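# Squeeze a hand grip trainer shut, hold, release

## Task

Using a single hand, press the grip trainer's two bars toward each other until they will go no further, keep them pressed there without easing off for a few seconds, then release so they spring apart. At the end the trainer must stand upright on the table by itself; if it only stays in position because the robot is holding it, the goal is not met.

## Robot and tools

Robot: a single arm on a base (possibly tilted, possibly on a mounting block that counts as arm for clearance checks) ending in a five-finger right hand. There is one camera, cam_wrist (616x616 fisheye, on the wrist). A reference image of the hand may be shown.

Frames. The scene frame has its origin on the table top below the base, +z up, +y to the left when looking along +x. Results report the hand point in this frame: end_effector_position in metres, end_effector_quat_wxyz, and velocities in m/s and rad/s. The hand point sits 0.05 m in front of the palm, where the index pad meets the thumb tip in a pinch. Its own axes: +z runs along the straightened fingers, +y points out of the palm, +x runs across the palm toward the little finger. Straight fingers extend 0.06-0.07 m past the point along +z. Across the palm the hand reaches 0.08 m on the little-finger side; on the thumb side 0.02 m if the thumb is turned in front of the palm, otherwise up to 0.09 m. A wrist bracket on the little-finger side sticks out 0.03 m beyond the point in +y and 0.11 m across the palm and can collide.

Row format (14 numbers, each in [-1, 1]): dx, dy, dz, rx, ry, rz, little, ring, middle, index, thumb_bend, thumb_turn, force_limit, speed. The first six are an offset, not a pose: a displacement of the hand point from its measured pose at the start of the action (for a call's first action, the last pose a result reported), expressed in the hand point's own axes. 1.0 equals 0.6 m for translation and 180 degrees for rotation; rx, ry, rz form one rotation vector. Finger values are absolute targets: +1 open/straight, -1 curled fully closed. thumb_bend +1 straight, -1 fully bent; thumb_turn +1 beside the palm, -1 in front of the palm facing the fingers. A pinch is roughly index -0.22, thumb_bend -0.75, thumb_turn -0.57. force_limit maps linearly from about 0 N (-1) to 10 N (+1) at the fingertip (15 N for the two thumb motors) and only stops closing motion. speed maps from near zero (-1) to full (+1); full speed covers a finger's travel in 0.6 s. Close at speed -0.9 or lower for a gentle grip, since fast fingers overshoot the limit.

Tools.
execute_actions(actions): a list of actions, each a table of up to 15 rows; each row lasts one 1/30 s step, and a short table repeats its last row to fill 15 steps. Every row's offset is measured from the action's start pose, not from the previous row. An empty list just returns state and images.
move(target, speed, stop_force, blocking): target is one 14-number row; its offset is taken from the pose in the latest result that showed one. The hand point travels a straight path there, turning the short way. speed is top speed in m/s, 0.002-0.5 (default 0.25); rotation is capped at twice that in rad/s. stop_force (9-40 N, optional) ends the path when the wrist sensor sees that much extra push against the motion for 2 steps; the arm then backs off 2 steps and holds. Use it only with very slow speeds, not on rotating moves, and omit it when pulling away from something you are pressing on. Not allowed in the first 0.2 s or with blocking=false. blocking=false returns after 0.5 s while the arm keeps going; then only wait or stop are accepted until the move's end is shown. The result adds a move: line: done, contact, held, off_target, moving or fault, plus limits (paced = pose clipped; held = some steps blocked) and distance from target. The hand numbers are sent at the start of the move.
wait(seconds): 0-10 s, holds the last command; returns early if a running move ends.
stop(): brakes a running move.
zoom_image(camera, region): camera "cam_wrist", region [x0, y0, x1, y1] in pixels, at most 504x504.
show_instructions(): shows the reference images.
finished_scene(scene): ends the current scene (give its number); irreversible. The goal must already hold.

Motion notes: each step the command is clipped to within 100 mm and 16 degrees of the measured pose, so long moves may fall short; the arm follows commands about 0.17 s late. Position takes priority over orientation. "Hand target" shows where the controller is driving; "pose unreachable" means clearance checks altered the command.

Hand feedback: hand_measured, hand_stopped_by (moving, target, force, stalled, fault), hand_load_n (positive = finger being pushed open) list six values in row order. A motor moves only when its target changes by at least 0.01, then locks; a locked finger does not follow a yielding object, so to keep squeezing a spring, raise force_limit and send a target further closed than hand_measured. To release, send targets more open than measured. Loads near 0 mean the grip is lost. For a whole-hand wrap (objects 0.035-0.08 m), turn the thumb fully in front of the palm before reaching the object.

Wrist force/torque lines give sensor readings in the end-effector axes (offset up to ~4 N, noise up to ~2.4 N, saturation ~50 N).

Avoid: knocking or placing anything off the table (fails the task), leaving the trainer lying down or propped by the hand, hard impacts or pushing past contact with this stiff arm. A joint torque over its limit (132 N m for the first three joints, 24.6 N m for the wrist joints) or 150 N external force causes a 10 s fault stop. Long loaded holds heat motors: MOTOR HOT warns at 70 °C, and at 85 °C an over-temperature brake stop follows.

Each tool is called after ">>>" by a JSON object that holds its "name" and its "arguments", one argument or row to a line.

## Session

>>> {"name": "execute_actions", "arguments": {
  "actions": []
}}

Scene clock: 0.00 s.
end_effector_position=(+0.7880, -0.1462, +0.3738) hand_measured=(+1.000, +1.000, +1.000, +1.000, +1.000, +1.000) hand_load_n=(+0.0, +0.0, +0.0, +0.0, +0.0, +0.0) hand_stopped_by=(target, target, target, target, target, target) hand_force_limit=0.00 hand_speed=-0.80 end_effector_quat_wxyz=(-0.525, +0.643, -0.424, +0.362) end_effector_velocity=(+0.000, +0.001, +0.001) end_effector_angular_velocity=(-0.002, -0.000, +0.001)
Joint positions: [-0.903 -0.557  1.196 -1.086  0.365 -1.992]
Joint velocities: [-0.    -0.001 -0.    -0.001 -0.001 -0.   ]
Motor temperatures (°C, as the motors report them): [29 29 29 36 36 39]
Wrist force (N, on the end effector, along its own x y z axes, offset not removed): no reading
Wrist torque (N m, same axes, about the end effector's origin, offset not removed): no reading
Hand target: +0.788, -0.146, +0.374; -0.525, +0.643, -0.424, +0.362
camera_calibration (this result's frames):
cam_wrist: T_world_to_cam=[[-0.22707, 0.0449714, -0.97284, 0.549889], [-0.791785, 0.573086, 0.211302, 0.634116], [0.567024, 0.81826, -0.0945229, -0.159476], [0, 0, 0, 1]] pos_world=[0.717374, -0.257639, 0.385889]

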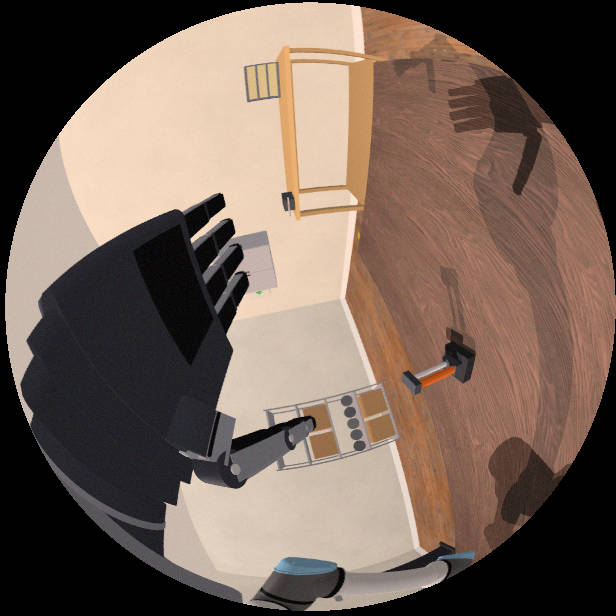

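>>> {"name": "zoom_image", "arguments": {
  "camera": "cam_wrist",
  "region": [390, 320, 490, 420]
}}

Region (390, 320, 490, 420) of cam_wrist's 616x616 image, scaled by 5.040, with more detail than that image has.

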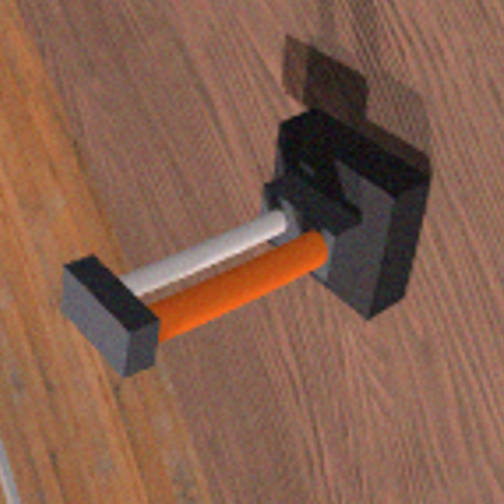

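>>> {"name": "move", "arguments": {
  "target": [-0.4795,0.3687,0.1415,0.211,0.123,0.504,0.7,0.7,0.7,0.7,0.9,-1,0,0],
  "speed": 0.4
}}

Scene clock: 36.27 s.
end_effector_position=(+0.7204, +0.1323, +0.1354) hand_measured=(+0.700, +0.700, +0.700, +0.700, +0.900, -1.000) hand_load_n=(+0.0, +0.0, +0.0, +0.0, +0.0, +0.0) hand_stopped_by=(target, target, target, target, target, target) hand_force_limit=0.00 hand_speed=0.00 end_effector_quat_wxyz=(+0.700, +0.097, +0.700, -0.098) end_effector_velocity=(+0.000, +0.001, -0.001) end_effector_angular_velocity=(+0.010, -0.002, -0.008)
Joint positions: [-0.125 -0.972  1.902 -0.741  1.703 -0.743]
Joint velocities: [ 0.007 -0.001 -0.006  0.014  0.011  0.012]
Motor temperatures (°C, as the motors report them): [29 29 29 36 36 39]
Wrist force (N, on the end effector, along its own x y z axes, offset not removed): [4.1 1.1 -0.7]
Wrist torque (N m, same axes, about the end effector's origin, offset not removed): [0.21 -0.62 0.09]
Hand target: +0.720, +0.132, +0.135; +0.700, +0.098, +0.700, -0.098
Off the commanded pose: 0.001 m, 0 deg.
move: done
camera_calibration (this result's frames):
cam_wrist: T_world_to_cam=[[0.262108, 0.953878, 0.146344, -0.334102], [-0.563134, 0.0280307, 0.82589, 0.295568], [0.783696, -0.298883, 0.544508, -0.466391], [0, 0, 0, 1]] pos_world=[0.619524, 0.171012, 0.0587412]

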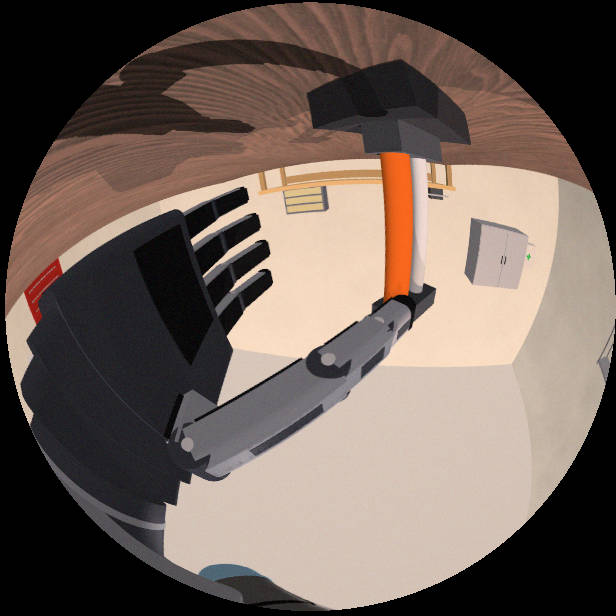

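>>> {"name": "zoom_image", "arguments": {
  "camera": "cam_wrist",
  "region": [290, 50, 542, 302]
}}

Region (290, 50, 542, 302) of cam_wrist's 616x616 image, scaled by 2.000, with more detail than that image has.

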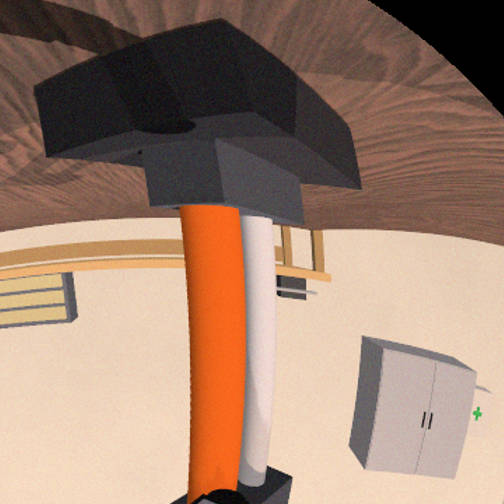

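>>> {"name": "move", "arguments": {
  "target": [0.007,0.15,0.125,0,0,0,0.2,0.2,0.2,0.2,0.9,-1,0,-0.6],
  "speed": 0.15
}}

Scene clock: 56.33 s.
end_effector_position=(+0.8169, +0.1982, +0.1313) hand_measured=(+0.200, +0.200, +0.200, +0.200, +0.900, -1.000) hand_load_n=(+0.0, +0.0, +0.0, +0.0, +0.0, +0.0) hand_stopped_by=(target, target, target, target, target, target) hand_force_limit=0.00 hand_speed=-0.60 end_effector_quat_wxyz=(+0.700, +0.097, +0.700, -0.098) end_effector_velocity=(+0.002, +0.001, +0.000) end_effector_angular_velocity=(-0.000, -0.001, -0.001)
Joint positions: [-0.029 -0.871  1.535 -0.472  1.797 -0.725]
Joint velocities: [ 0.002  0.003 -0.01   0.006  0.003  0.   ]
Motor temperatures (°C, as the motors report them): [29 29 29 36 36 39]
Wrist force (N, on the end effector, along its own x y z axes, offset not removed): [4.9 2.8 -0.1]
Wrist torque (N m, same axes, about the end effector's origin, offset not removed): [0.43 -0.84 0.23]
Hand target: +0.817, +0.198, +0.131; +0.700, +0.097, +0.700, -0.098
Off the commanded pose: 0.000 m, 0 deg.
move: done
camera_calibration (this result's frames):
cam_wrist: T_world_to_cam=[[0.261997, 0.953898, 0.146409, -0.421559], [-0.563127, 0.0279045, 0.825899, 0.3515], [0.783738, -0.29883, 0.544477, -0.520112], [0, 0, 0, 1]] pos_world=[0.716018, 0.236891, 0.0546058]

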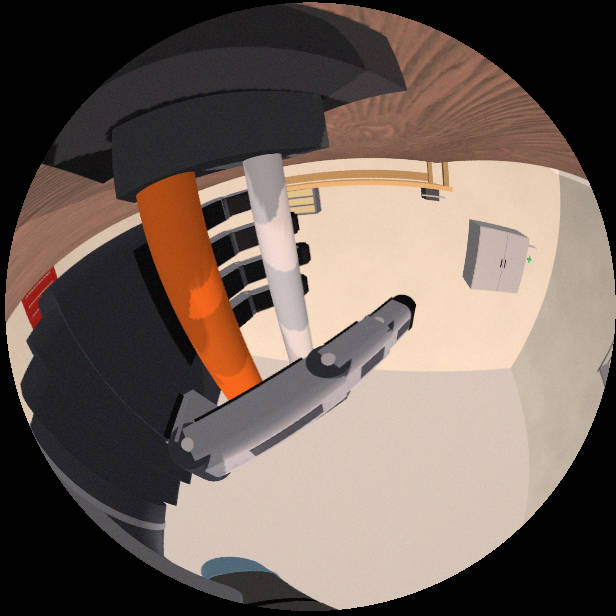

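>>> {"name": "execute_actions", "arguments": {
  "actions": [
    [[0,0.002,-0.004,0,0,0,-0.5,-0.5,-0.5,-0.5,0.9,-1,-0.6,-0.2],[0,0.004,-0.008,0,0,0,-0.5,-0.5,-0.5,-0.5,0.9,-1,-0.6,-0.2],[0,0.006,-0.012,0,0,0,-0.5,-0.5,-0.5,-0.5,0.9,-1,-0.6,-0.2],[0,0.008,-0.015,0,0,0,-0.5,-0.5,-0.5,-0.5,0.9,-1,-0.6,-0.2],[0,0.010,-0.015,0,0,0,-0.5,-0.5,-0.5,-0.5,0.9,-1,-0.6,-0.2]]
  ]
}}

>>> {"name": "wait", "arguments": {
  "seconds": 0.3
}}

Scene clock: 68.90 s.
end_effector_position=(+0.8102, +0.2061, +0.1312) hand_measured=(-0.330, -0.330, -0.330, -0.330, +0.900, -1.000) hand_load_n=(+0.0, +0.0, +0.0, +0.0, +0.0, +0.0) hand_stopped_by=(moving, moving, moving, moving, target, target) hand_force_limit=-0.60 hand_speed=-0.20 end_effector_quat_wxyz=(+0.700, +0.097, +0.700, -0.098) end_effector_velocity=(-0.003, +0.001, -0.002) end_effector_angular_velocity=(+0.000, +0.003, -0.002)
Joint positions: [-0.019 -0.888  1.55  -0.469  1.807 -0.723]
Joint velocities: [ 0.004 -0.004  0.005  0.003  0.003  0.001]
Motor temperatures (°C, as the motors report them): [29 29 29 36 36 39]
Wrist force (N, on the end effector, along its own x y z axes, offset not removed): [2.8 3.3 -0.5]
Wrist torque (N m, same axes, about the end effector's origin, offset not removed): [0.53 -0.44 0.07]
Hand target: +0.810, +0.206, +0.131; +0.700, +0.097, +0.700, -0.098
Off the commanded pose: 0.000 m, 0 deg.
camera_calibration (this result's frames):
cam_wrist: T_world_to_cam=[[0.262034, 0.953888, 0.146408, -0.427301], [-0.563095, 0.027916, 0.825921, 0.34751], [0.783749, -0.298861, 0.544444, -0.512468], [0, 0, 0, 1]] pos_world=[0.709295, 0.24474, 0.0545547]

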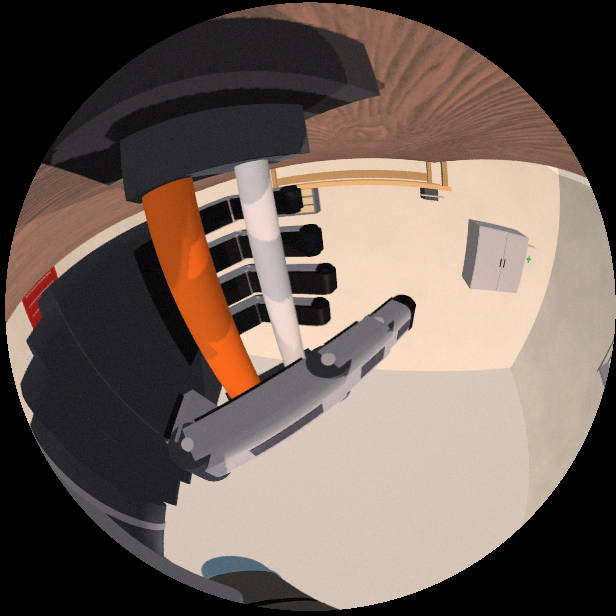

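Scene clock: 69.20 s.
end_effector_position=(+0.8099, +0.2064, +0.1312) hand_measured=(-0.500, -0.500, -0.500, -0.500, +0.900, -1.000) hand_load_n=(+0.0, +0.0, +0.0, +0.0, +0.0, +0.0) hand_stopped_by=(target, target, target, target, target, target) hand_force_limit=-0.60 hand_speed=-0.20 end_effector_quat_wxyz=(+0.700, +0.097, +0.700, -0.098) end_effector_velocity=(-0.000, -0.001, -0.001) end_effector_angular_velocity=(-0.000, +0.001, -0.001)
Joint positions: [-0.018 -0.889  1.551 -0.469  1.807 -0.723]
Joint velocities: [ 0.     0.001  0.    -0.     0.    -0.   ]
Motor temperatures (°C, as the motors report them): [29 29 29 36 36 39]
Wrist force (N, on the end effector, along its own x y z axes, offset not removed): [4.1 0.7 -0.8]
Wrist torque (N m, same axes, about the end effector's origin, offset not removed): [0.22 -0.65 0.05]
Hand target: +0.810, +0.206, +0.131; +0.700, +0.097, +0.700, -0.098
Off the commanded pose: 0.000 m, 0 deg.
wait: 0.30 s; at rest by 0.27 s
camera_calibration (this result's frames):
cam_wrist: T_world_to_cam=[[0.262019, 0.953891, 0.146414, -0.427564], [-0.563115, 0.027909, 0.825907, 0.347343], [0.783739, -0.298851, 0.544463, -0.512169], [0, 0, 0, 1]] pos_world=[0.709031, 0.245094, 0.0545853]

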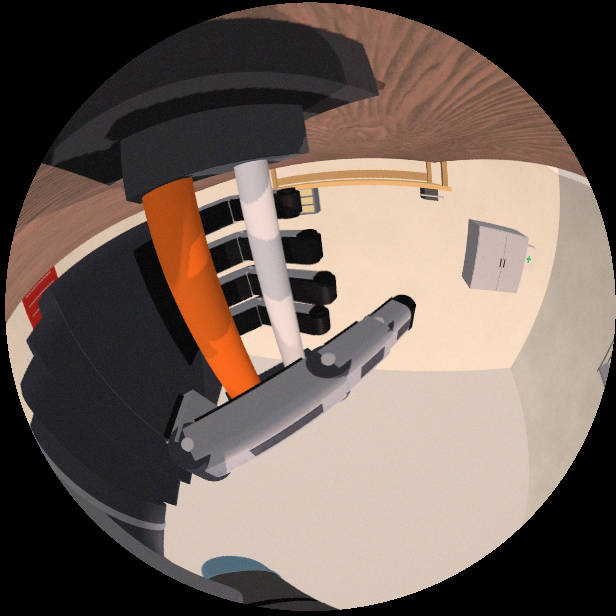

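>>> {"name": "execute_actions", "arguments": {
  "actions": [
    [[0,0.002,0,0,0,0,-1,-1,-1,-1,0.9,-1,1,-0.7]],
    [[0,0,0,0,0,0,-1,-1,-1,-1,0.9,-1,1,-0.7]]
  ]
}}

>>> {"name": "wait", "arguments": {
  "seconds": 0.5
}}

Scene clock: 74.63 s.
end_effector_position=(+0.8102, +0.2076, +0.1312) hand_measured=(-0.948, -0.948, -0.948, -0.948, +0.900, -1.000) hand_load_n=(+0.5, +5.5, +4.5, +3.0, +0.0, +0.0) hand_stopped_by=(moving, moving, moving, moving, target, target) hand_force_limit=1.00 hand_speed=-0.70 end_effector_quat_wxyz=(+0.700, +0.097, +0.700, -0.098) end_effector_velocity=(-0.000, +0.000, +0.000) end_effector_angular_velocity=(+0.000, -0.000, +0.000)
Joint positions: [-0.017 -0.889  1.549 -0.466  1.809 -0.722]
Joint velocities: [-0.    -0.001 -0.     0.001 -0.     0.   ]
Motor temperatures (°C, as the motors report them): [29 29 29 36 36 39]
Wrist force (N, on the end effector, along its own x y z axes, offset not removed): [5.1 2.3 0.5]
Wrist torque (N m, same axes, about the end effector's origin, offset not removed): [0.18 -0.80 0.14]
Hand target: +0.810, +0.208, +0.131; +0.700, +0.097, +0.700, -0.098
Off the commanded pose: 0.000 m, 0 deg.
camera_calibration (this result's frames):
cam_wrist: T_world_to_cam=[[0.261975, 0.953902, 0.146423, -0.428721], [-0.563098, 0.0278687, 0.82592, 0.347492], [0.783766, -0.29882, 0.544442, -0.512094], [0, 0, 0, 1]] pos_world=[0.709348, 0.24625, 0.0545793]

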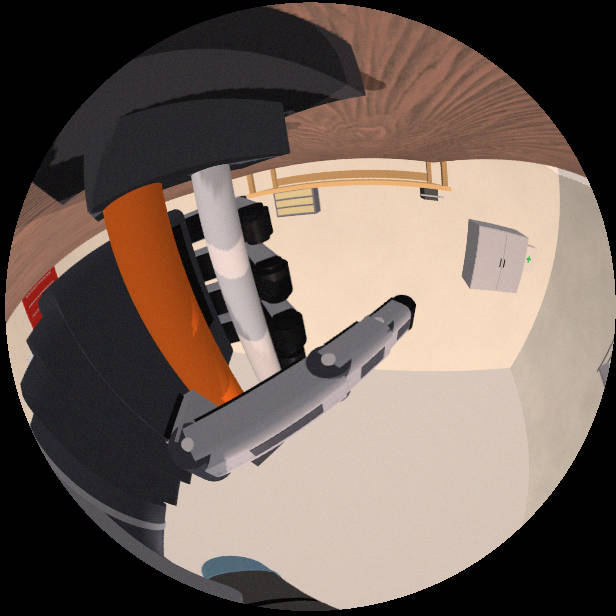

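Scene clock: 75.13 s.
end_effector_position=(+0.8102, +0.2076, +0.1312) hand_measured=(-1.000, -0.998, -0.998, -0.998, +0.900, -1.000) hand_load_n=(+1.5, +8.0, +6.5, +5.0, +0.0, +0.5) hand_stopped_by=(target, target, target, target, target, target) hand_force_limit=1.00 hand_speed=-0.70 end_effector_quat_wxyz=(+0.700, +0.097, +0.700, -0.098) end_effector_velocity=(+0.000, -0.000, -0.000) end_effector_angular_velocity=(-0.000, +0.000, -0.000)
Joint positions: [-0.017 -0.889  1.549 -0.466  1.809 -0.722]
Joint velocities: [ 0.     0.001  0.    -0.001  0.    -0.   ]
Motor temperatures (°C, as the motors report them): [29 29 29 36 36 39]
Wrist force (N, on the end effector, along its own x y z axes, offset not removed): [4.0 1.7 0.7]
Wrist torque (N m, same axes, about the end effector's origin, offset not removed): [0.13 -0.56 0.15]
Hand target: +0.810, +0.208, +0.131; +0.700, +0.097, +0.700, -0.098
Off the commanded pose: 0.000 m, 0 deg.
wait: 0.50 s; at rest by 0.23 s
camera_calibration (this result's frames):
cam_wrist: T_world_to_cam=[[0.26195, 0.953907, 0.146435, -0.428712], [-0.563118, 0.0278503, 0.825907, 0.347508], [0.783761, -0.298806, 0.544458, -0.512098], [0, 0, 0, 1]] pos_world=[0.709351, 0.246255, 0.0545843]

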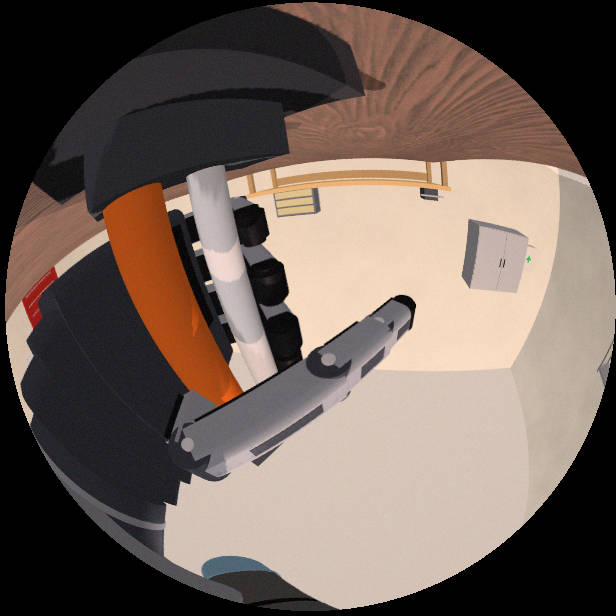

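>>> {"name": "execute_actions", "arguments": {
  "actions": [
    [[0,0,0,0,0,0,0,0,0,0,0.9,-1,1,-0.5],[0,0,0,0,0,0,0,0,0,0,0.9,-1,1,-0.5],[0,0,0,0,0,0,0,0,0,0,0.9,-1,1,-0.5],[0,0,0,0,0,0,0,0,0,0,0.9,-1,1,-0.5],[0,0,0,0,0,0,0,0,0,0,0.9,-1,1,-0.5],[0,0,0,0,0,0,0,0,0,0,0.9,-1,1,-0.5],[0,0,0,0,0,0,0,0,0,0,0.9,-1,1,-0.5],[0,0,0,0,0,0,0,0,0,0,0.9,-1,1,-0.5],[0,0,0,0,0,0,0,0,0,0,0.9,-1,1,0.3],[0,0,0,0,0,0,0,0,0,0,0.9,-1,1,0.3],[0,0,0,0,0,0,0,0,0,0,0.9,-1,1,0.3],[0,0,0,0,0,0,0,0,0,0,0.9,-1,1,0.3],[0,0,0,0,0,0,0,0,0,0,0.9,-1,1,0.3],[0,0,0,0,0,0,0,0,0,0,0.9,-1,1,0.3],[0,0,0,0,0,0,0,0,0,0,0.9,-1,1,0.3]],
    [[0,-0.004,-0.002,0,0,0,0,0,0,0,0.9,-1,1,0.3],[0,-0.008,-0.004,0.003,0,0,0,0,0,0,0.9,-1,1,0.3],[0,-0.012,-0.006,0.01,0,0,0,0,0,0,0.9,-1,1,0.3],[0,-0.016,-0.008,0.02,0,0,0,0,0,0,0.9,-1,1,0.3],[0,-0.02,-0.01,0.032,0,0,0,0,0,0,0.9,-1,1,0.3],[0,-0.024,-0.012,0.045,0,0,0,0,0,0,0.9,-1,1,0.3],[0,-0.027,-0.014,0.058,0,0,0,0,0,0,0.9,-1,1,0.3],[0,-0.03,-0.016,0.071,0,0,0,0,0,0,0.9,-1,1,0.3],[0,-0.032,-0.018,0.084,0,0,0,0,0,0,0.9,-1,1,0.3],[0,-0.034,-0.019,0.096,0,0,0,0,0,0,0.9,-1,1,0.3],[0,-0.035,-0.02,0.106,0,0,0,0,0,0,0.9,-1,1,0.3],[0,-0.036,-0.021,0.114,0,0,0,0,0,0,0.9,-1,1,0.3],[0,-0.036,-0.021,0.119,0,0,0,0,0,0,0.9,-1,1,0.3],[0,-0.036,-0.021,0.122,0,0,0,0,0,0,0.9,-1,1,0.3]]
  ]
}}

>>> {"name": "wait", "arguments": {
  "seconds": 0.6
}}

Scene clock: 130.40 s.
end_effector_position=(+0.7933, +0.1958, +0.1330) hand_measured=(+0.000, +0.000, +0.000, +0.000, +0.900, -1.000) hand_load_n=(+0.0, +0.0, +0.0, +0.0, +0.0, +0.0) hand_stopped_by=(target, target, target, target, target, target) hand_force_limit=1.00 hand_speed=0.30 end_effector_quat_wxyz=(+0.686, +0.178, +0.680, -0.186) end_effector_velocity=(-0.027, -0.021, +0.001) end_effector_angular_velocity=(-0.031, -0.002, -0.734)
Joint positions: [ 0.045 -0.885  1.447 -0.166  2.031 -0.645]
Joint velocities: [ 0.189  0.137 -0.516  1.062  0.624  0.335]
Motor temperatures (°C, as the motors report them): [30 29 29 36 36 39]
Wrist force (N, on the end effector, along its own x y z axes, offset not removed): [4.4 1.1 0.0]
Wrist torque (N m, same axes, about the end effector's origin, offset not removed): [0.16 -0.69 0.15]
Hand target: +0.789, +0.193, +0.133; +0.675, +0.212, +0.670, -0.223
Off the commanded pose: 0.006 m, 8 deg.
camera_calibration (this result's frames):
cam_wrist: T_world_to_cam=[[0.484737, 0.863687, 0.138113, -0.571239], [-0.543723, 0.173864, 0.821058, 0.293524], [0.685124, -0.473093, 0.553885, -0.392144], [0, 0, 0, 1]] pos_world=[0.705164, 0.256818, 0.0550982]

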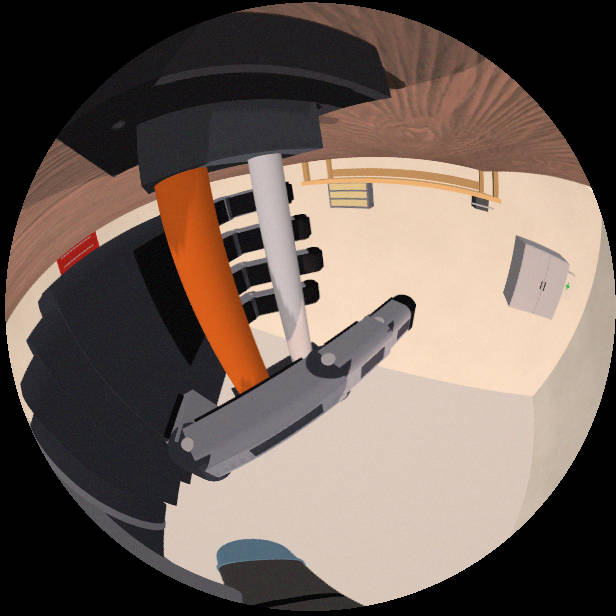

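Scene clock: 131.00 s.
end_effector_position=(+0.7893, +0.1928, +0.1333) hand_measured=(+0.000, +0.000, +0.000, +0.000, +0.900, -1.000) hand_load_n=(+0.0, +0.0, +0.0, +0.0, +0.0, +0.0) hand_stopped_by=(target, target, target, target, target, target) hand_force_limit=1.00 hand_speed=0.30 end_effector_quat_wxyz=(+0.675, +0.212, +0.670, -0.223) end_effector_velocity=(-0.000, +0.000, +0.000) end_effector_angular_velocity=(+0.001, +0.000, -0.004)
Joint positions: [ 0.07  -0.861  1.366 -0.007  2.114 -0.591]
Joint velocities: [ 0.001  0.    -0.004  0.009  0.003  0.003]
Motor temperatures (°C, as the motors report them): [30 29 29 36 36 39]
Wrist force (N, on the end effector, along its own x y z axes, offset not removed): [3.2 1.8 -0.2]
Wrist torque (N m, same axes, about the end effector's origin, offset not removed): [0.27 -0.54 0.08]
Hand target: +0.789, +0.193, +0.133; +0.675, +0.212, +0.670, -0.223
Off the commanded pose: 0.004 m, 2 deg.
wait: 0.60 s; at rest by 0.47 s
camera_calibration (this result's frames):
cam_wrist: T_world_to_cam=[[0.572484, 0.808861, 0.13419, -0.624978], [-0.521121, 0.232598, 0.821177, 0.262459], [0.633005, -0.540039, 0.554673, -0.337109], [0, 0, 0, 1]] pos_world=[0.707954, 0.26242, 0.0553254]

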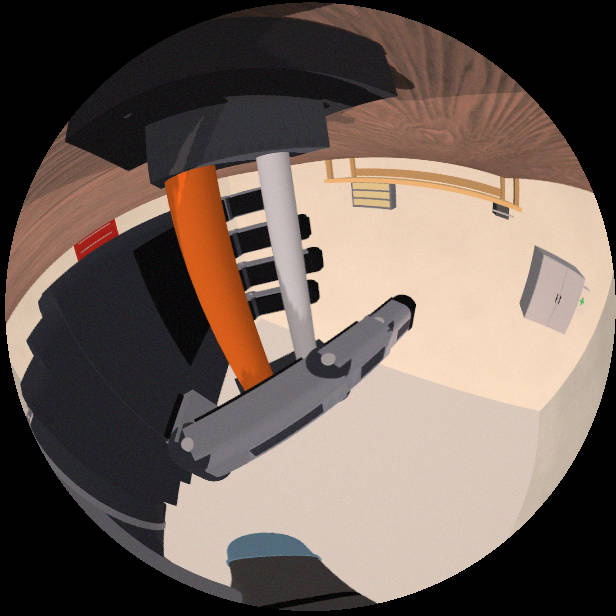

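>>> {"name": "zoom_image", "arguments": {
  "camera": "cam_wrist",
  "region": [60, 10, 410, 260]
}}

Region (60, 10, 410, 260) of cam_wrist's 616x616 image, scaled by 1.440, with more detail than that image has; it fills the top 360 rows of this view, and the rest is white.

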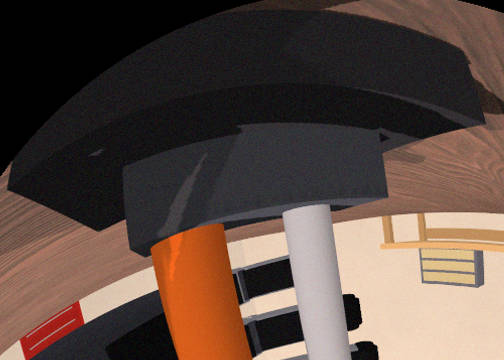

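>>> {"name": "move", "arguments": {
  "target": [0.003,0.0055,0.0087,0.033,0.004,0.004,-0.4,-0.4,-0.4,-0.4,0.9,-1,-0.6,-0.5],
  "speed": 0.15
}}

Scene clock: 152.73 s.
end_effector_position=(+0.7954, +0.1923, +0.1315) hand_measured=(-0.400, -0.400, -0.400, -0.400, +0.900, -1.000) hand_load_n=(+0.0, +0.0, +0.0, +0.0, +0.0, +0.0) hand_stopped_by=(target, target, target, target, target, target) hand_force_limit=-0.60 hand_speed=-0.50 end_effector_quat_wxyz=(+0.661, +0.252, +0.661, -0.252) end_effector_velocity=(+0.001, -0.000, -0.001) end_effector_angular_velocity=(+0.003, +0.001, -0.013)
Joint positions: [ 0.093 -0.803  1.228  0.193  2.176 -0.504]
Joint velocities: [ 0.003  0.009 -0.02   0.027  0.006  0.012]
Motor temperatures (°C, as the motors report them): [30 29 29 36 36 39]
Wrist force (N, on the end effector, along its own x y z axes, offset not removed): [3.4 -1.8 -1.4]
Wrist torque (N m, same axes, about the end effector's origin, offset not removed): [0.18 -0.58 -0.14]
Hand target: +0.795, +0.192, +0.131; +0.661, +0.252, +0.661, -0.252
Off the commanded pose: 0.000 m, 0 deg.
move: done
camera_calibration (this result's frames):
cam_wrist: T_world_to_cam=[[0.65197, 0.743824, 0.147177, -0.68025], [-0.494588, 0.270054, 0.826108, 0.238223], [0.574733, -0.61139, 0.543953, -0.278726], [0, 0, 0, 1]] pos_world=[0.721518, 0.271243, 0.054933]

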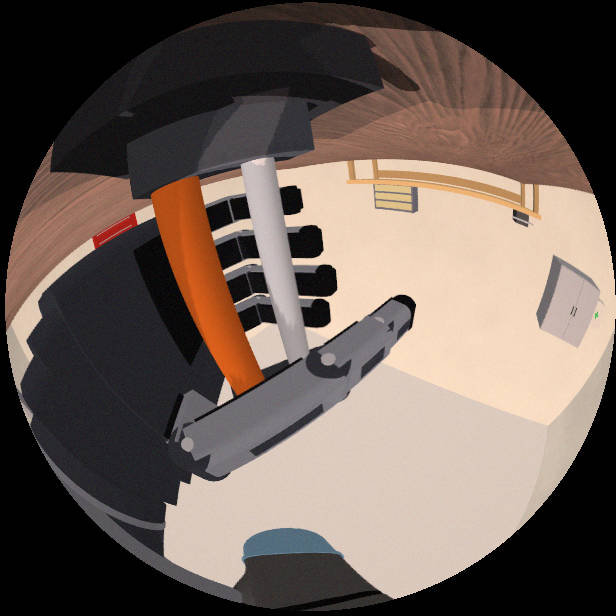

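Palm is touching. Close in stages.

>>> {"name": "execute_actions", "arguments": {
  "actions": [
    [[0,0,0,0,0,0,-0.8,-0.8,-0.8,-0.8,0.9,-1,1,-0.6]]
  ]
}}

>>> {"name": "wait", "arguments": {
  "seconds": 0.4
}}

Scene clock: 157.40 s.
end_effector_position=(+0.7954, +0.1923, +0.1314) hand_measured=(-0.664, -0.664, -0.664, -0.664, +0.900, -1.000) hand_load_n=(+1.5, +3.0, +1.0, +0.5, +0.0, +0.0) hand_stopped_by=(moving, moving, moving, moving, target, target) hand_force_limit=1.00 hand_speed=-0.60 end_effector_quat_wxyz=(+0.661, +0.252, +0.661, -0.252) end_effector_velocity=(-0.000, +0.000, +0.001) end_effector_angular_velocity=(-0.001, -0.001, -0.000)
Joint positions: [ 0.093 -0.803  1.228  0.193  2.176 -0.504]
Joint velocities: [-0.    -0.001  0.001 -0.001  0.001 -0.   ]
Motor temperatures (°C, as the motors report them): [30 29 29 36 36 39]
Wrist force (N, on the end effector, along its own x y z axes, offset not removed): [5.6 1.3 1.2]
Wrist torque (N m, same axes, about the end effector's origin, offset not removed): [0.26 -0.79 0.10]
Hand target: +0.795, +0.192, +0.132; +0.661, +0.252, +0.661, -0.252
Off the commanded pose: 0.000 m, 0 deg.
camera_calibration (this result's frames):
cam_wrist: T_world_to_cam=[[0.652019, 0.743786, 0.14715, -0.680252], [-0.494513, 0.270055, 0.826152, 0.23824], [0.574741, -0.611435, 0.543893, -0.278714], [0, 0, 0, 1]] pos_world=[0.721539, 0.271208, 0.0548677]

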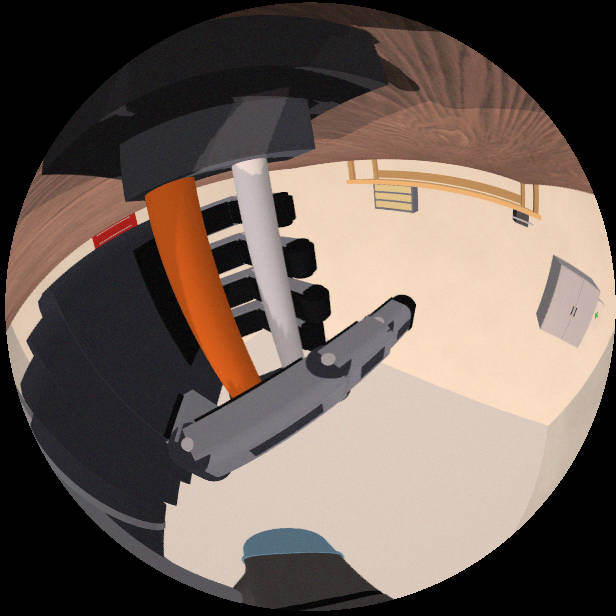

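Scene clock: 157.80 s.
end_effector_position=(+0.7954, +0.1924, +0.1315) hand_measured=(-0.800, -0.800, -0.800, -0.800, +0.900, -1.000) hand_load_n=(+0.0, +0.0, +0.0, +0.0, +0.0, +0.0) hand_stopped_by=(target, target, target, target, target, target) hand_force_limit=1.00 hand_speed=-0.60 end_effector_quat_wxyz=(+0.661, +0.252, +0.661, -0.252) end_effector_velocity=(-0.000, -0.001, -0.000) end_effector_angular_velocity=(+0.000, +0.001, -0.001)
Joint positions: [ 0.093 -0.803  1.228  0.193  2.176 -0.504]
Joint velocities: [ 0.     0.001  0.     0.001 -0.     0.   ]
Motor temperatures (°C, as the motors report them): [30 29 29 36 36 39]
Wrist force (N, on the end effector, along its own x y z axes, offset not removed): [3.1 1.9 0.7]
Wrist torque (N m, same axes, about the end effector's origin, offset not removed): [0.24 -0.49 0.09]
Hand target: +0.795, +0.192, +0.132; +0.661, +0.252, +0.661, -0.252
Off the commanded pose: 0.000 m, 0 deg.
wait: 0.40 s; at rest by 0.33 s
camera_calibration (this result's frames):
cam_wrist: T_world_to_cam=[[0.651949, 0.743839, 0.147195, -0.680255], [-0.494597, 0.270021, 0.826113, 0.238227], [0.574749, -0.611386, 0.543941, -0.278733], [0, 0, 0, 1]] pos_world=[0.72152, 0.27126, 0.0549425]

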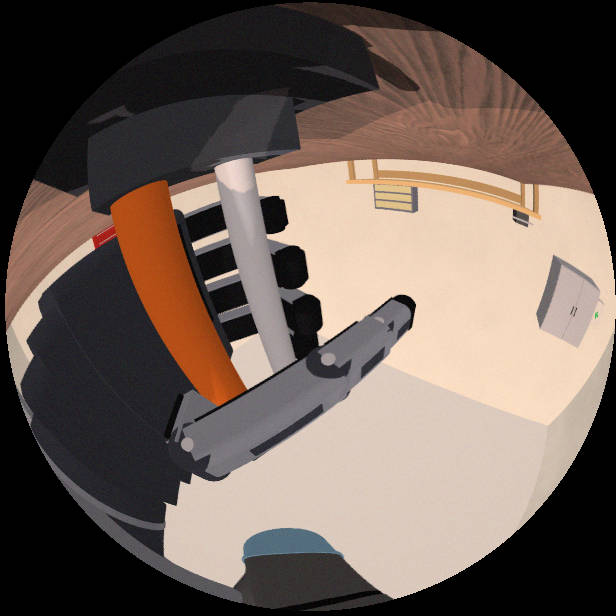

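>>> {"name": "execute_actions", "arguments": {
  "actions": [
    [[0,0,0,0,0,0,-0.8,-0.8,0.2,0.2,-1,-1,-0.3,0.6]],
    [[0,0,0,0,0,0,-0.8,-0.8,0.2,0.2,-1,-1,-0.3,0.2]],
    [[0,0,0,0,0,0,-0.8,-0.8,0.2,0.2,-1,-1,-0.3,0.2]]
  ]
}}

Scene clock: 216.10 s.
end_effector_position=(+0.7954, +0.1924, +0.1315) hand_measured=(-0.800, -0.800, +0.200, +0.200, -0.998, -1.000) hand_load_n=(+0.0, +0.0, +0.0, +0.0, +1.5, +0.5) hand_stopped_by=(target, target, target, target, moving, target) hand_force_limit=-0.30 hand_speed=0.20 end_effector_quat_wxyz=(+0.661, +0.252, +0.661, -0.252) end_effector_velocity=(+0.000, -0.001, -0.001) end_effector_angular_velocity=(+0.000, +0.002, -0.000)
Joint positions: [ 0.093 -0.803  1.228  0.193  2.176 -0.504]
Joint velocities: [-0.     0.001 -0.    -0.    -0.001 -0.   ]
Motor temperatures (°C, as the motors report them): [30 29 29 36 36 39]
Wrist force (N, on the end effector, along its own x y z axes, offset not removed): [3.3 1.9 0.8]
Wrist torque (N m, same axes, about the end effector's origin, offset not removed): [0.09 -0.59 0.04]
Hand target: +0.795, +0.192, +0.132; +0.661, +0.252, +0.661, -0.252
Off the commanded pose: 0.000 m, 0 deg.
camera_calibration (this result's frames):
cam_wrist: T_world_to_cam=[[0.651959, 0.743831, 0.14719, -0.680254], [-0.494604, 0.270045, 0.826101, 0.238226], [0.574731, -0.611385, 0.54396, -0.278727], [0, 0, 0, 1]] pos_world=[0.721519, 0.271253, 0.0549443]

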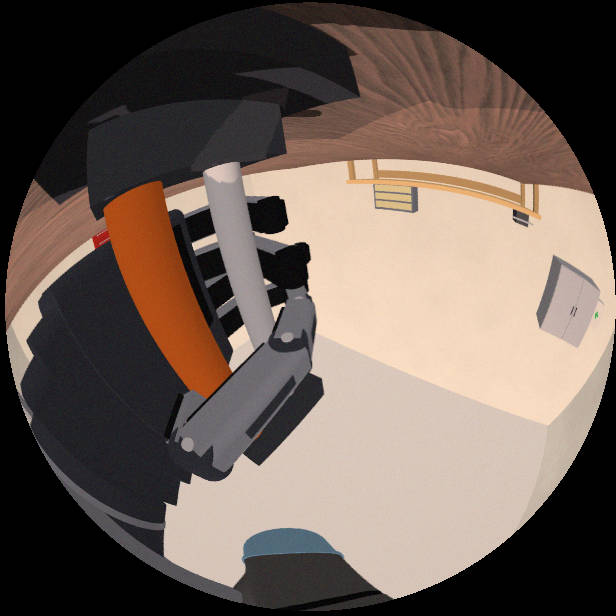

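>>> {"name": "execute_actions", "arguments": {
  "actions": [
    [[0,0,0,0,0,0,-1,-1,0.2,0.2,-1,-1,0.2,-0.5]]
  ]
}}

>>> {"name": "move", "arguments": {
  "target": [-0.001,0.043,-0.063,-0.278,0,0,-1,-1,0.2,0.2,-1,-1,0.2,-0.5],
  "speed": 0.3
}}

Scene clock: 240.97 s.
end_effector_position=(+0.7954, +0.1924, +0.1315) hand_measured=(-0.960, -0.934, +0.200, +0.200, -0.998, -1.000) hand_load_n=(+9.5, +2.5, +0.0, +0.0, +0.0, +0.5) hand_stopped_by=(force, force, target, target, target, target) hand_force_limit=0.20 hand_speed=-0.50 end_effector_quat_wxyz=(+0.661, +0.252, +0.661, -0.252) end_effector_velocity=(-0.000, +0.000, +0.000) end_effector_angular_velocity=(+0.000, +0.001, -0.001)
Joint positions: [ 0.093 -0.803  1.228  0.192  2.176 -0.504]
Joint velocities: [-0.    -0.    -0.     0.002 -0.     0.   ]
Motor temperatures (°C, as the motors report them): [30 29 29 36 36 39]
Wrist force (N, on the end effector, along its own x y z axes, offset not removed): [6.4 3.0 2.1]
Wrist torque (N m, same axes, about the end effector's origin, offset not removed): [0.29 -1.08 0.41]
Hand target: +0.795, +0.192, +0.132; +0.661, +0.252, +0.661, -0.252
Off the commanded pose: 0.000 m, 0 deg.
camera_calibration (this result's frames):
cam_wrist: T_world_to_cam=[[0.651947, 0.74384, 0.147201, -0.680251], [-0.494619, 0.270036, 0.826095, 0.23824], [0.574732, -0.611378, 0.543966, -0.278731], [0, 0, 0, 1]] pos_world=[0.721521, 0.271254, 0.0549455]

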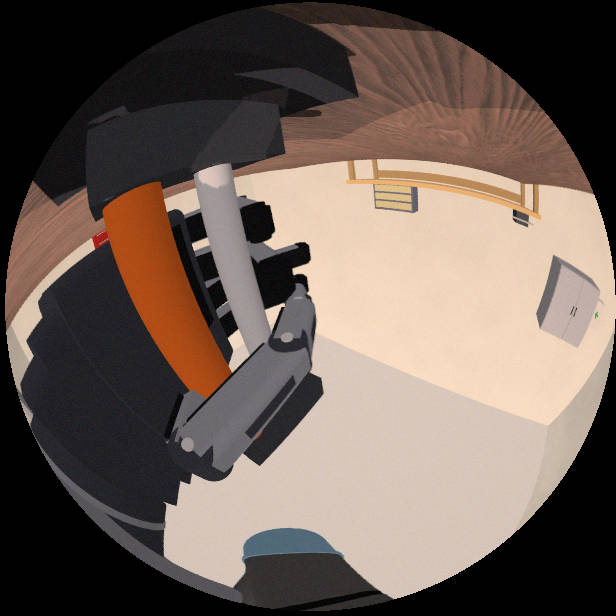

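Scene clock: 243.03 s.
end_effector_position=(+0.7840, +0.2367, +0.1321) hand_measured=(-0.960, -0.934, +0.200, +0.200, -0.998, -1.000) hand_load_n=(+7.0, +2.5, +0.0, +0.0, +0.0, +1.0) hand_stopped_by=(force, force, target, target, target, target) hand_force_limit=0.20 hand_speed=-0.50 end_effector_quat_wxyz=(+0.705, -0.051, +0.705, +0.050) end_effector_velocity=(+0.001, +0.002, +0.001) end_effector_angular_velocity=(+0.001, -0.002, +0.017)
Joint positions: [-0.114 -0.89   1.74  -0.969  1.428 -0.742]
Joint velocities: [-0.003  0.005 -0.002 -0.016 -0.013  0.003]
Motor temperatures (°C, as the motors report them): [30 29 29 36 36 39]
Wrist force (N, on the end effector, along its own x y z axes, offset not removed): [-1.5 1.5 -4.4]
Wrist torque (N m, same axes, about the end effector's origin, offset not removed): [0.40 -0.30 -0.07]
Hand target: +0.784, +0.237, +0.132; +0.705, -0.052, +0.705, +0.051
Off the commanded pose: 0.000 m, 0 deg.
move: done
camera_calibration (this result's frames):
cam_wrist: T_world_to_cam=[[-0.149788, 0.977913, 0.145771, -0.132561], [-0.525213, -0.203611, 0.826253, 0.356239], [0.837684, 0.0472019, 0.544111, -0.607499], [0, 0, 0, 1]] pos_world=[0.676138, 0.230843, 0.0555276]

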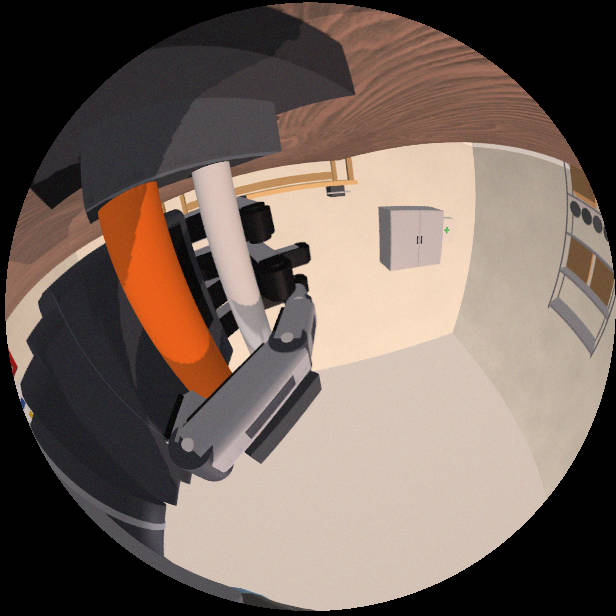

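>>> {"name": "execute_actions", "arguments": {
  "actions": [
    [[0,0,0,0,0,0,0,0,0,0.2,0.7,-1,0.2,0],[0,0,0,0,0,0,0,0,0,0.2,0.7,-1,0.2,0],[0,0,0,0,0,0,0,0,0,0.2,0.7,-1,0.2,0],[0,0,0,0,0,0,0,0,0,0.2,0.7,-1,0.2,0],[0,0,0,0,0,0,0,0,0,0.2,0.7,-1,0.2,0],[0,0,0,0,0,0,0,0,0,0.2,0.7,-1,0.2,1]],
    [[0,-0.003,0,0,0,0,0,0,0,0.2,0.7,-1,0.2,1],[0,-0.006,0,0,0,0,0,0,0,0.2,0.7,-1,0.2,1],[0,-0.01,0,0,0,0,0,0,0,0.2,0.7,-1,0.2,1]]
  ]
}}

>>> {"name": "move", "arguments": {
  "target": [0.001,-0.062,-0.0185,0.267,0,0,0,0,0,0.2,0.7,-1,0.2,1],
  "speed": 0.35
}}

Scene clock: 268.60 s.
end_effector_position=(+0.7849, +0.2310, +0.1321) hand_measured=(+0.000, +0.000, +0.000, +0.200, +0.700, -1.000) hand_load_n=(+0.0, +0.0, +0.0, +0.0, +0.0, +0.0) hand_stopped_by=(target, target, target, target, moving, target) hand_force_limit=0.20 hand_speed=1.00 end_effector_quat_wxyz=(+0.705, -0.051, +0.705, +0.050) end_effector_velocity=(+0.000, -0.003, -0.001) end_effector_angular_velocity=(+0.001, +0.003, -0.003)
Joint positions: [-0.121 -0.882  1.74  -0.978  1.42  -0.741]
Joint velocities: [-0.002  0.004  0.     0.    -0.002  0.001]
Motor temperatures (°C, as the motors report them): [30 29 29 36 36 39]
Wrist force (N, on the end effector, along its own x y z axes, offset not removed): [3.6 2.6 -1.2]
Wrist torque (N m, same axes, about the end effector's origin, offset not removed): [0.34 -0.59 0.12]
Hand target: +0.785, +0.231, +0.132; +0.705, -0.051, +0.705, +0.050
Off the commanded pose: 0.000 m, 0 deg.
camera_calibration (this result's frames):
cam_wrist: T_world_to_cam=[[-0.149859, 0.977905, 0.145757, -0.126768], [-0.525229, -0.203639, 0.826236, 0.355531], [0.837662, 0.0472631, 0.544141, -0.607954], [0, 0, 0, 1]] pos_world=[0.676998, 0.225101, 0.0555377]

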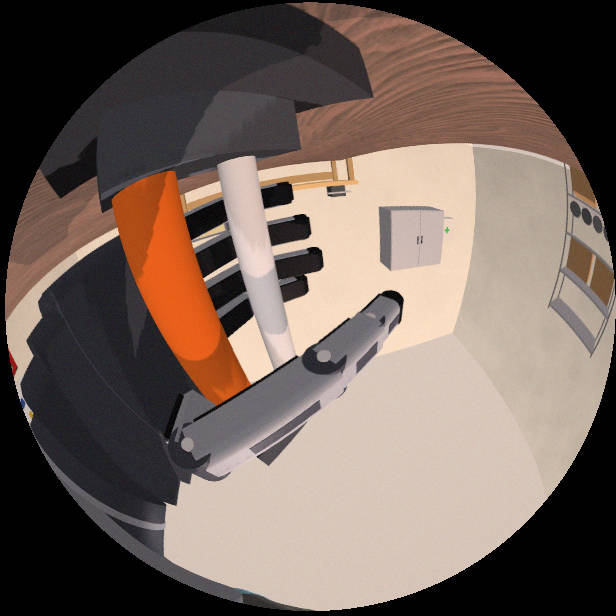

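Scene clock: 270.50 s.
end_effector_position=(+0.7793, +0.1926, +0.1315) hand_measured=(+0.000, +0.000, +0.000, +0.200, +0.700, -1.000) hand_load_n=(+0.0, +0.0, +0.0, +0.0, +0.0, +0.0) hand_stopped_by=(target, target, target, target, target, target) hand_force_limit=0.20 hand_speed=1.00 end_effector_quat_wxyz=(+0.665, +0.240, +0.665, -0.240) end_effector_velocity=(+0.001, -0.001, +0.000) end_effector_angular_velocity=(+0.003, -0.001, -0.017)
Joint positions: [ 0.09  -0.852  1.329  0.103  2.156 -0.527]
Joint velocities: [ 0.003  0.009 -0.02   0.031  0.01   0.015]
Motor temperatures (°C, as the motors report them): [30 29 29 36 36 39]
Wrist force (N, on the end effector, along its own x y z axes, offset not removed): [3.9 2.4 0.3]
Wrist torque (N m, same axes, about the end effector's origin, offset not removed): [0.34 -0.68 0.03]
Hand target: +0.779, +0.193, +0.131; +0.665, +0.241, +0.665, -0.241
Off the commanded pose: 0.000 m, 0 deg.
move: done
camera_calibration (this result's frames):
cam_wrist: T_world_to_cam=[[0.625762, 0.766124, 0.146548, -0.653746], [-0.503605, 0.253347, 0.825952, 0.240471], [0.595654, -0.590652, 0.544359, -0.289693], [0, 0, 0, 1]] pos_world=[0.702749, 0.26882, 0.0548847]

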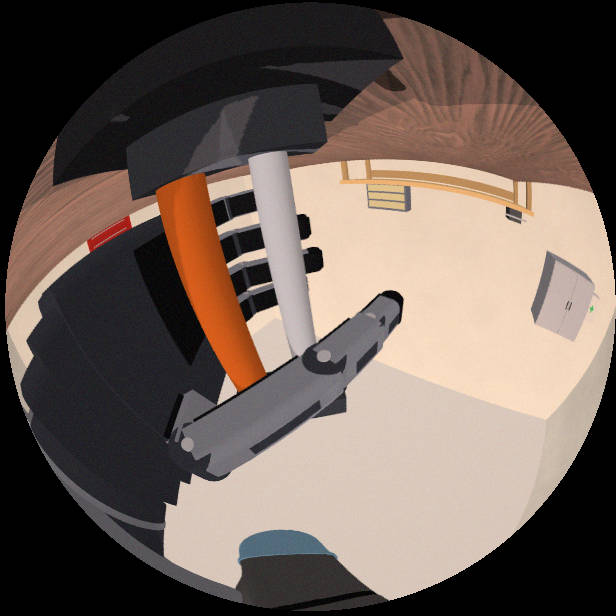

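>>> {"name": "execute_actions", "arguments": {
  "actions": [
    [[0,0.002,0,0,0,0,-0.55,-0.55,-0.55,0.2,-0.1,-0.62,-0.8,0.5],[0,0.004,0,0,0,0,-0.55,-0.55,-0.55,0.2,-0.1,-0.62,-0.8,0.5],[0,0.006,0,0,0,0,-0.55,-0.55,-0.55,0.2,-0.1,-0.62,-0.8,0.5]],
    [[0,0,0,0,0,0,-0.55,-0.55,-0.55,0.2,-1,-0.62,-0.85,-0.3]],
    [[0,0,0,0,0,0,-1,-1,-1,0.2,-1,-0.62,-0.85,-0.7]]
  ]
}}

Scene clock: 279.30 s.
end_effector_position=(+0.7816, +0.1953, +0.1315) hand_measured=(-0.748, -0.698, -0.698, +0.200, -0.102, -0.620) hand_load_n=(+0.5, +1.0, +1.0, +0.0, +1.0, -0.5) hand_stopped_by=(moving, force, force, target, force, target) hand_force_limit=-0.85 hand_speed=-0.70 end_effector_quat_wxyz=(+0.665, +0.240, +0.665, -0.240) end_effector_velocity=(+0.000, -0.000, -0.000) end_effector_angular_velocity=(-0.000, +0.001, -0.001)
Joint positions: [ 0.092 -0.848  1.316  0.113  2.158 -0.526]
Joint velocities: [-0.     0.001 -0.     0.001 -0.    -0.   ]
Motor temperatures (°C, as the motors report them): [30 29 29 36 36 39]
Wrist force (N, on the end effector, along its own x y z axes, offset not removed): [2.8 -1.8 0.8]
Wrist torque (N m, same axes, about the end effector's origin, offset not removed): [0.01 -0.73 -0.14]
Hand target: +0.782, +0.195, +0.132; +0.665, +0.240, +0.665, -0.240
Off the commanded pose: 0.000 m, 0 deg.
camera_calibration (this result's frames):
cam_wrist: T_world_to_cam=[[0.625794, 0.766106, 0.146502, -0.65723], [-0.503565, 0.253388, 0.825964, 0.240892], [0.595654, -0.590657, 0.544353, -0.289435], [0, 0, 0, 1]] pos_world=[0.704998, 0.271512, 0.0548717]

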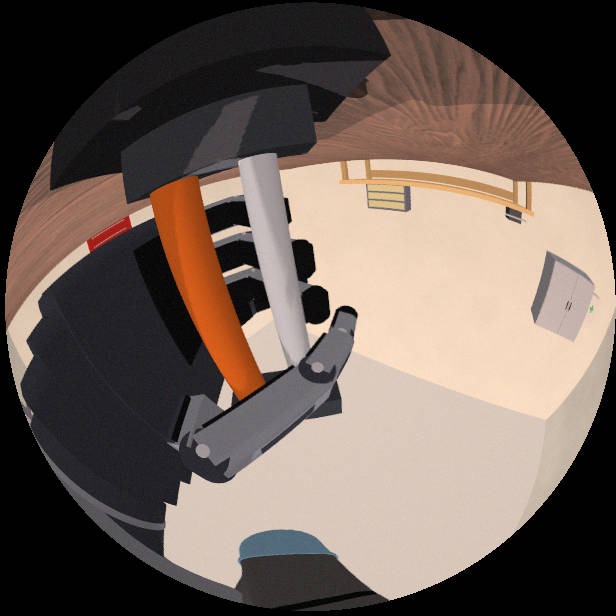

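>>> {"name": "execute_actions", "arguments": {
  "actions": [
    [[0,0,0,0,0,0,-0.85,-0.83,-0.83,0.2,-0.25,-0.62,1,-0.7]]
  ]
}}

>>> {"name": "wait", "arguments": {
  "seconds": 0.4
}}

Scene clock: 285.33 s.
end_effector_position=(+0.7816, +0.1953, +0.1315) hand_measured=(-0.850, -0.828, -0.828, +0.200, -0.228, -0.620) hand_load_n=(+0.0, +5.5, +7.0, +0.0, +1.5, +0.0) hand_stopped_by=(target, target, target, target, moving, target) hand_force_limit=1.00 hand_speed=-0.70 end_effector_quat_wxyz=(+0.665, +0.240, +0.665, -0.240) end_effector_velocity=(+0.000, +0.001, +0.001) end_effector_angular_velocity=(+0.001, +0.000, +0.002)
Joint positions: [ 0.092 -0.848  1.316  0.113  2.158 -0.526]
Joint velocities: [-0.    -0.001 -0.     0.001 -0.002 -0.   ]
Motor temperatures (°C, as the motors report them): [30 29 29 36 36 39]
Wrist force (N, on the end effector, along its own x y z axes, offset not removed): [5.3 2.8 0.9]
Wrist torque (N m, same axes, about the end effector's origin, offset not removed): [0.44 -0.88 0.16]
Hand target: +0.782, +0.195, +0.132; +0.665, +0.240, +0.665, -0.240
Off the commanded pose: 0.000 m, 0 deg.
camera_calibration (this result's frames):
cam_wrist: T_world_to_cam=[[0.625804, 0.7661, 0.146494, -0.657232], [-0.503554, 0.253396, 0.825969, 0.240882], [0.595654, -0.590662, 0.544348, -0.289431], [0, 0, 0, 1]] pos_world=[0.704996, 0.271511, 0.0548709]

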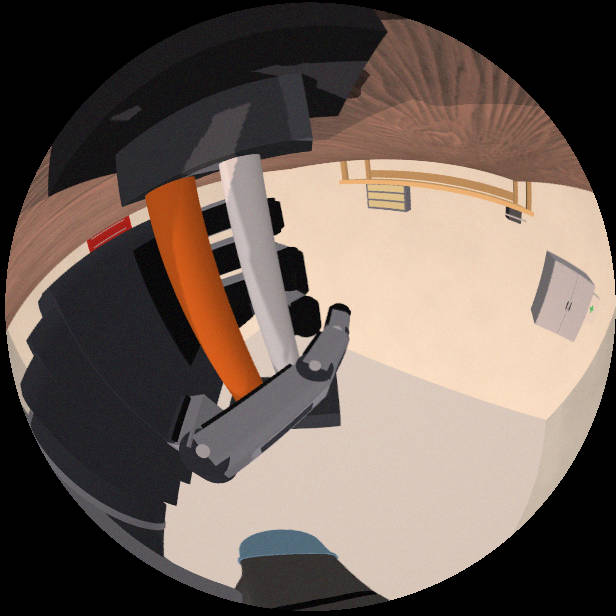

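Scene clock: 285.73 s.
end_effector_position=(+0.7816, +0.1953, +0.1315) hand_measured=(-0.850, -0.828, -0.828, +0.200, -0.246, -0.620) hand_load_n=(+0.0, +5.0, +6.5, +0.0, +2.0, +0.0) hand_stopped_by=(target, target, target, target, target, target) hand_force_limit=1.00 hand_speed=-0.70 end_effector_quat_wxyz=(+0.665, +0.240, +0.665, -0.240) end_effector_velocity=(-0.000, -0.000, -0.000) end_effector_angular_velocity=(-0.001, +0.001, -0.002)
Joint positions: [ 0.092 -0.848  1.316  0.113  2.158 -0.526]
Joint velocities: [ 0.     0.     0.     0.002  0.    -0.   ]
Motor temperatures (°C, as the motors report them): [30 29 29 36 36 39]
Wrist force (N, on the end effector, along its own x y z axes, offset not removed): [5.6 1.7 2.0]
Wrist torque (N m, same axes, about the end effector's origin, offset not removed): [0.24 -1.04 0.18]
Hand target: +0.782, +0.195, +0.132; +0.665, +0.240, +0.665, -0.240
Off the commanded pose: 0.000 m, 0 deg.
wait: 0.40 s; at rest by 0.20 s
camera_calibration (this result's frames):
cam_wrist: T_world_to_cam=[[0.625804, 0.7661, 0.146494, -0.657232], [-0.503554, 0.253396, 0.825969, 0.240882], [0.595654, -0.590662, 0.544349, -0.289431], [0, 0, 0, 1]] pos_world=[0.704996, 0.271511, 0.0548709]

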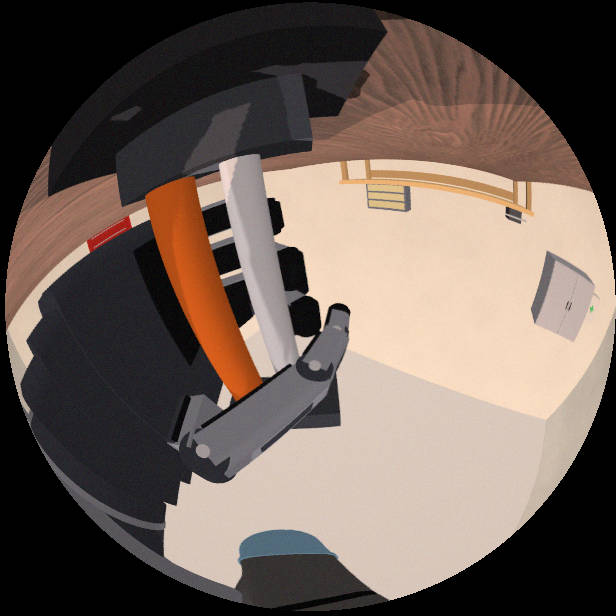

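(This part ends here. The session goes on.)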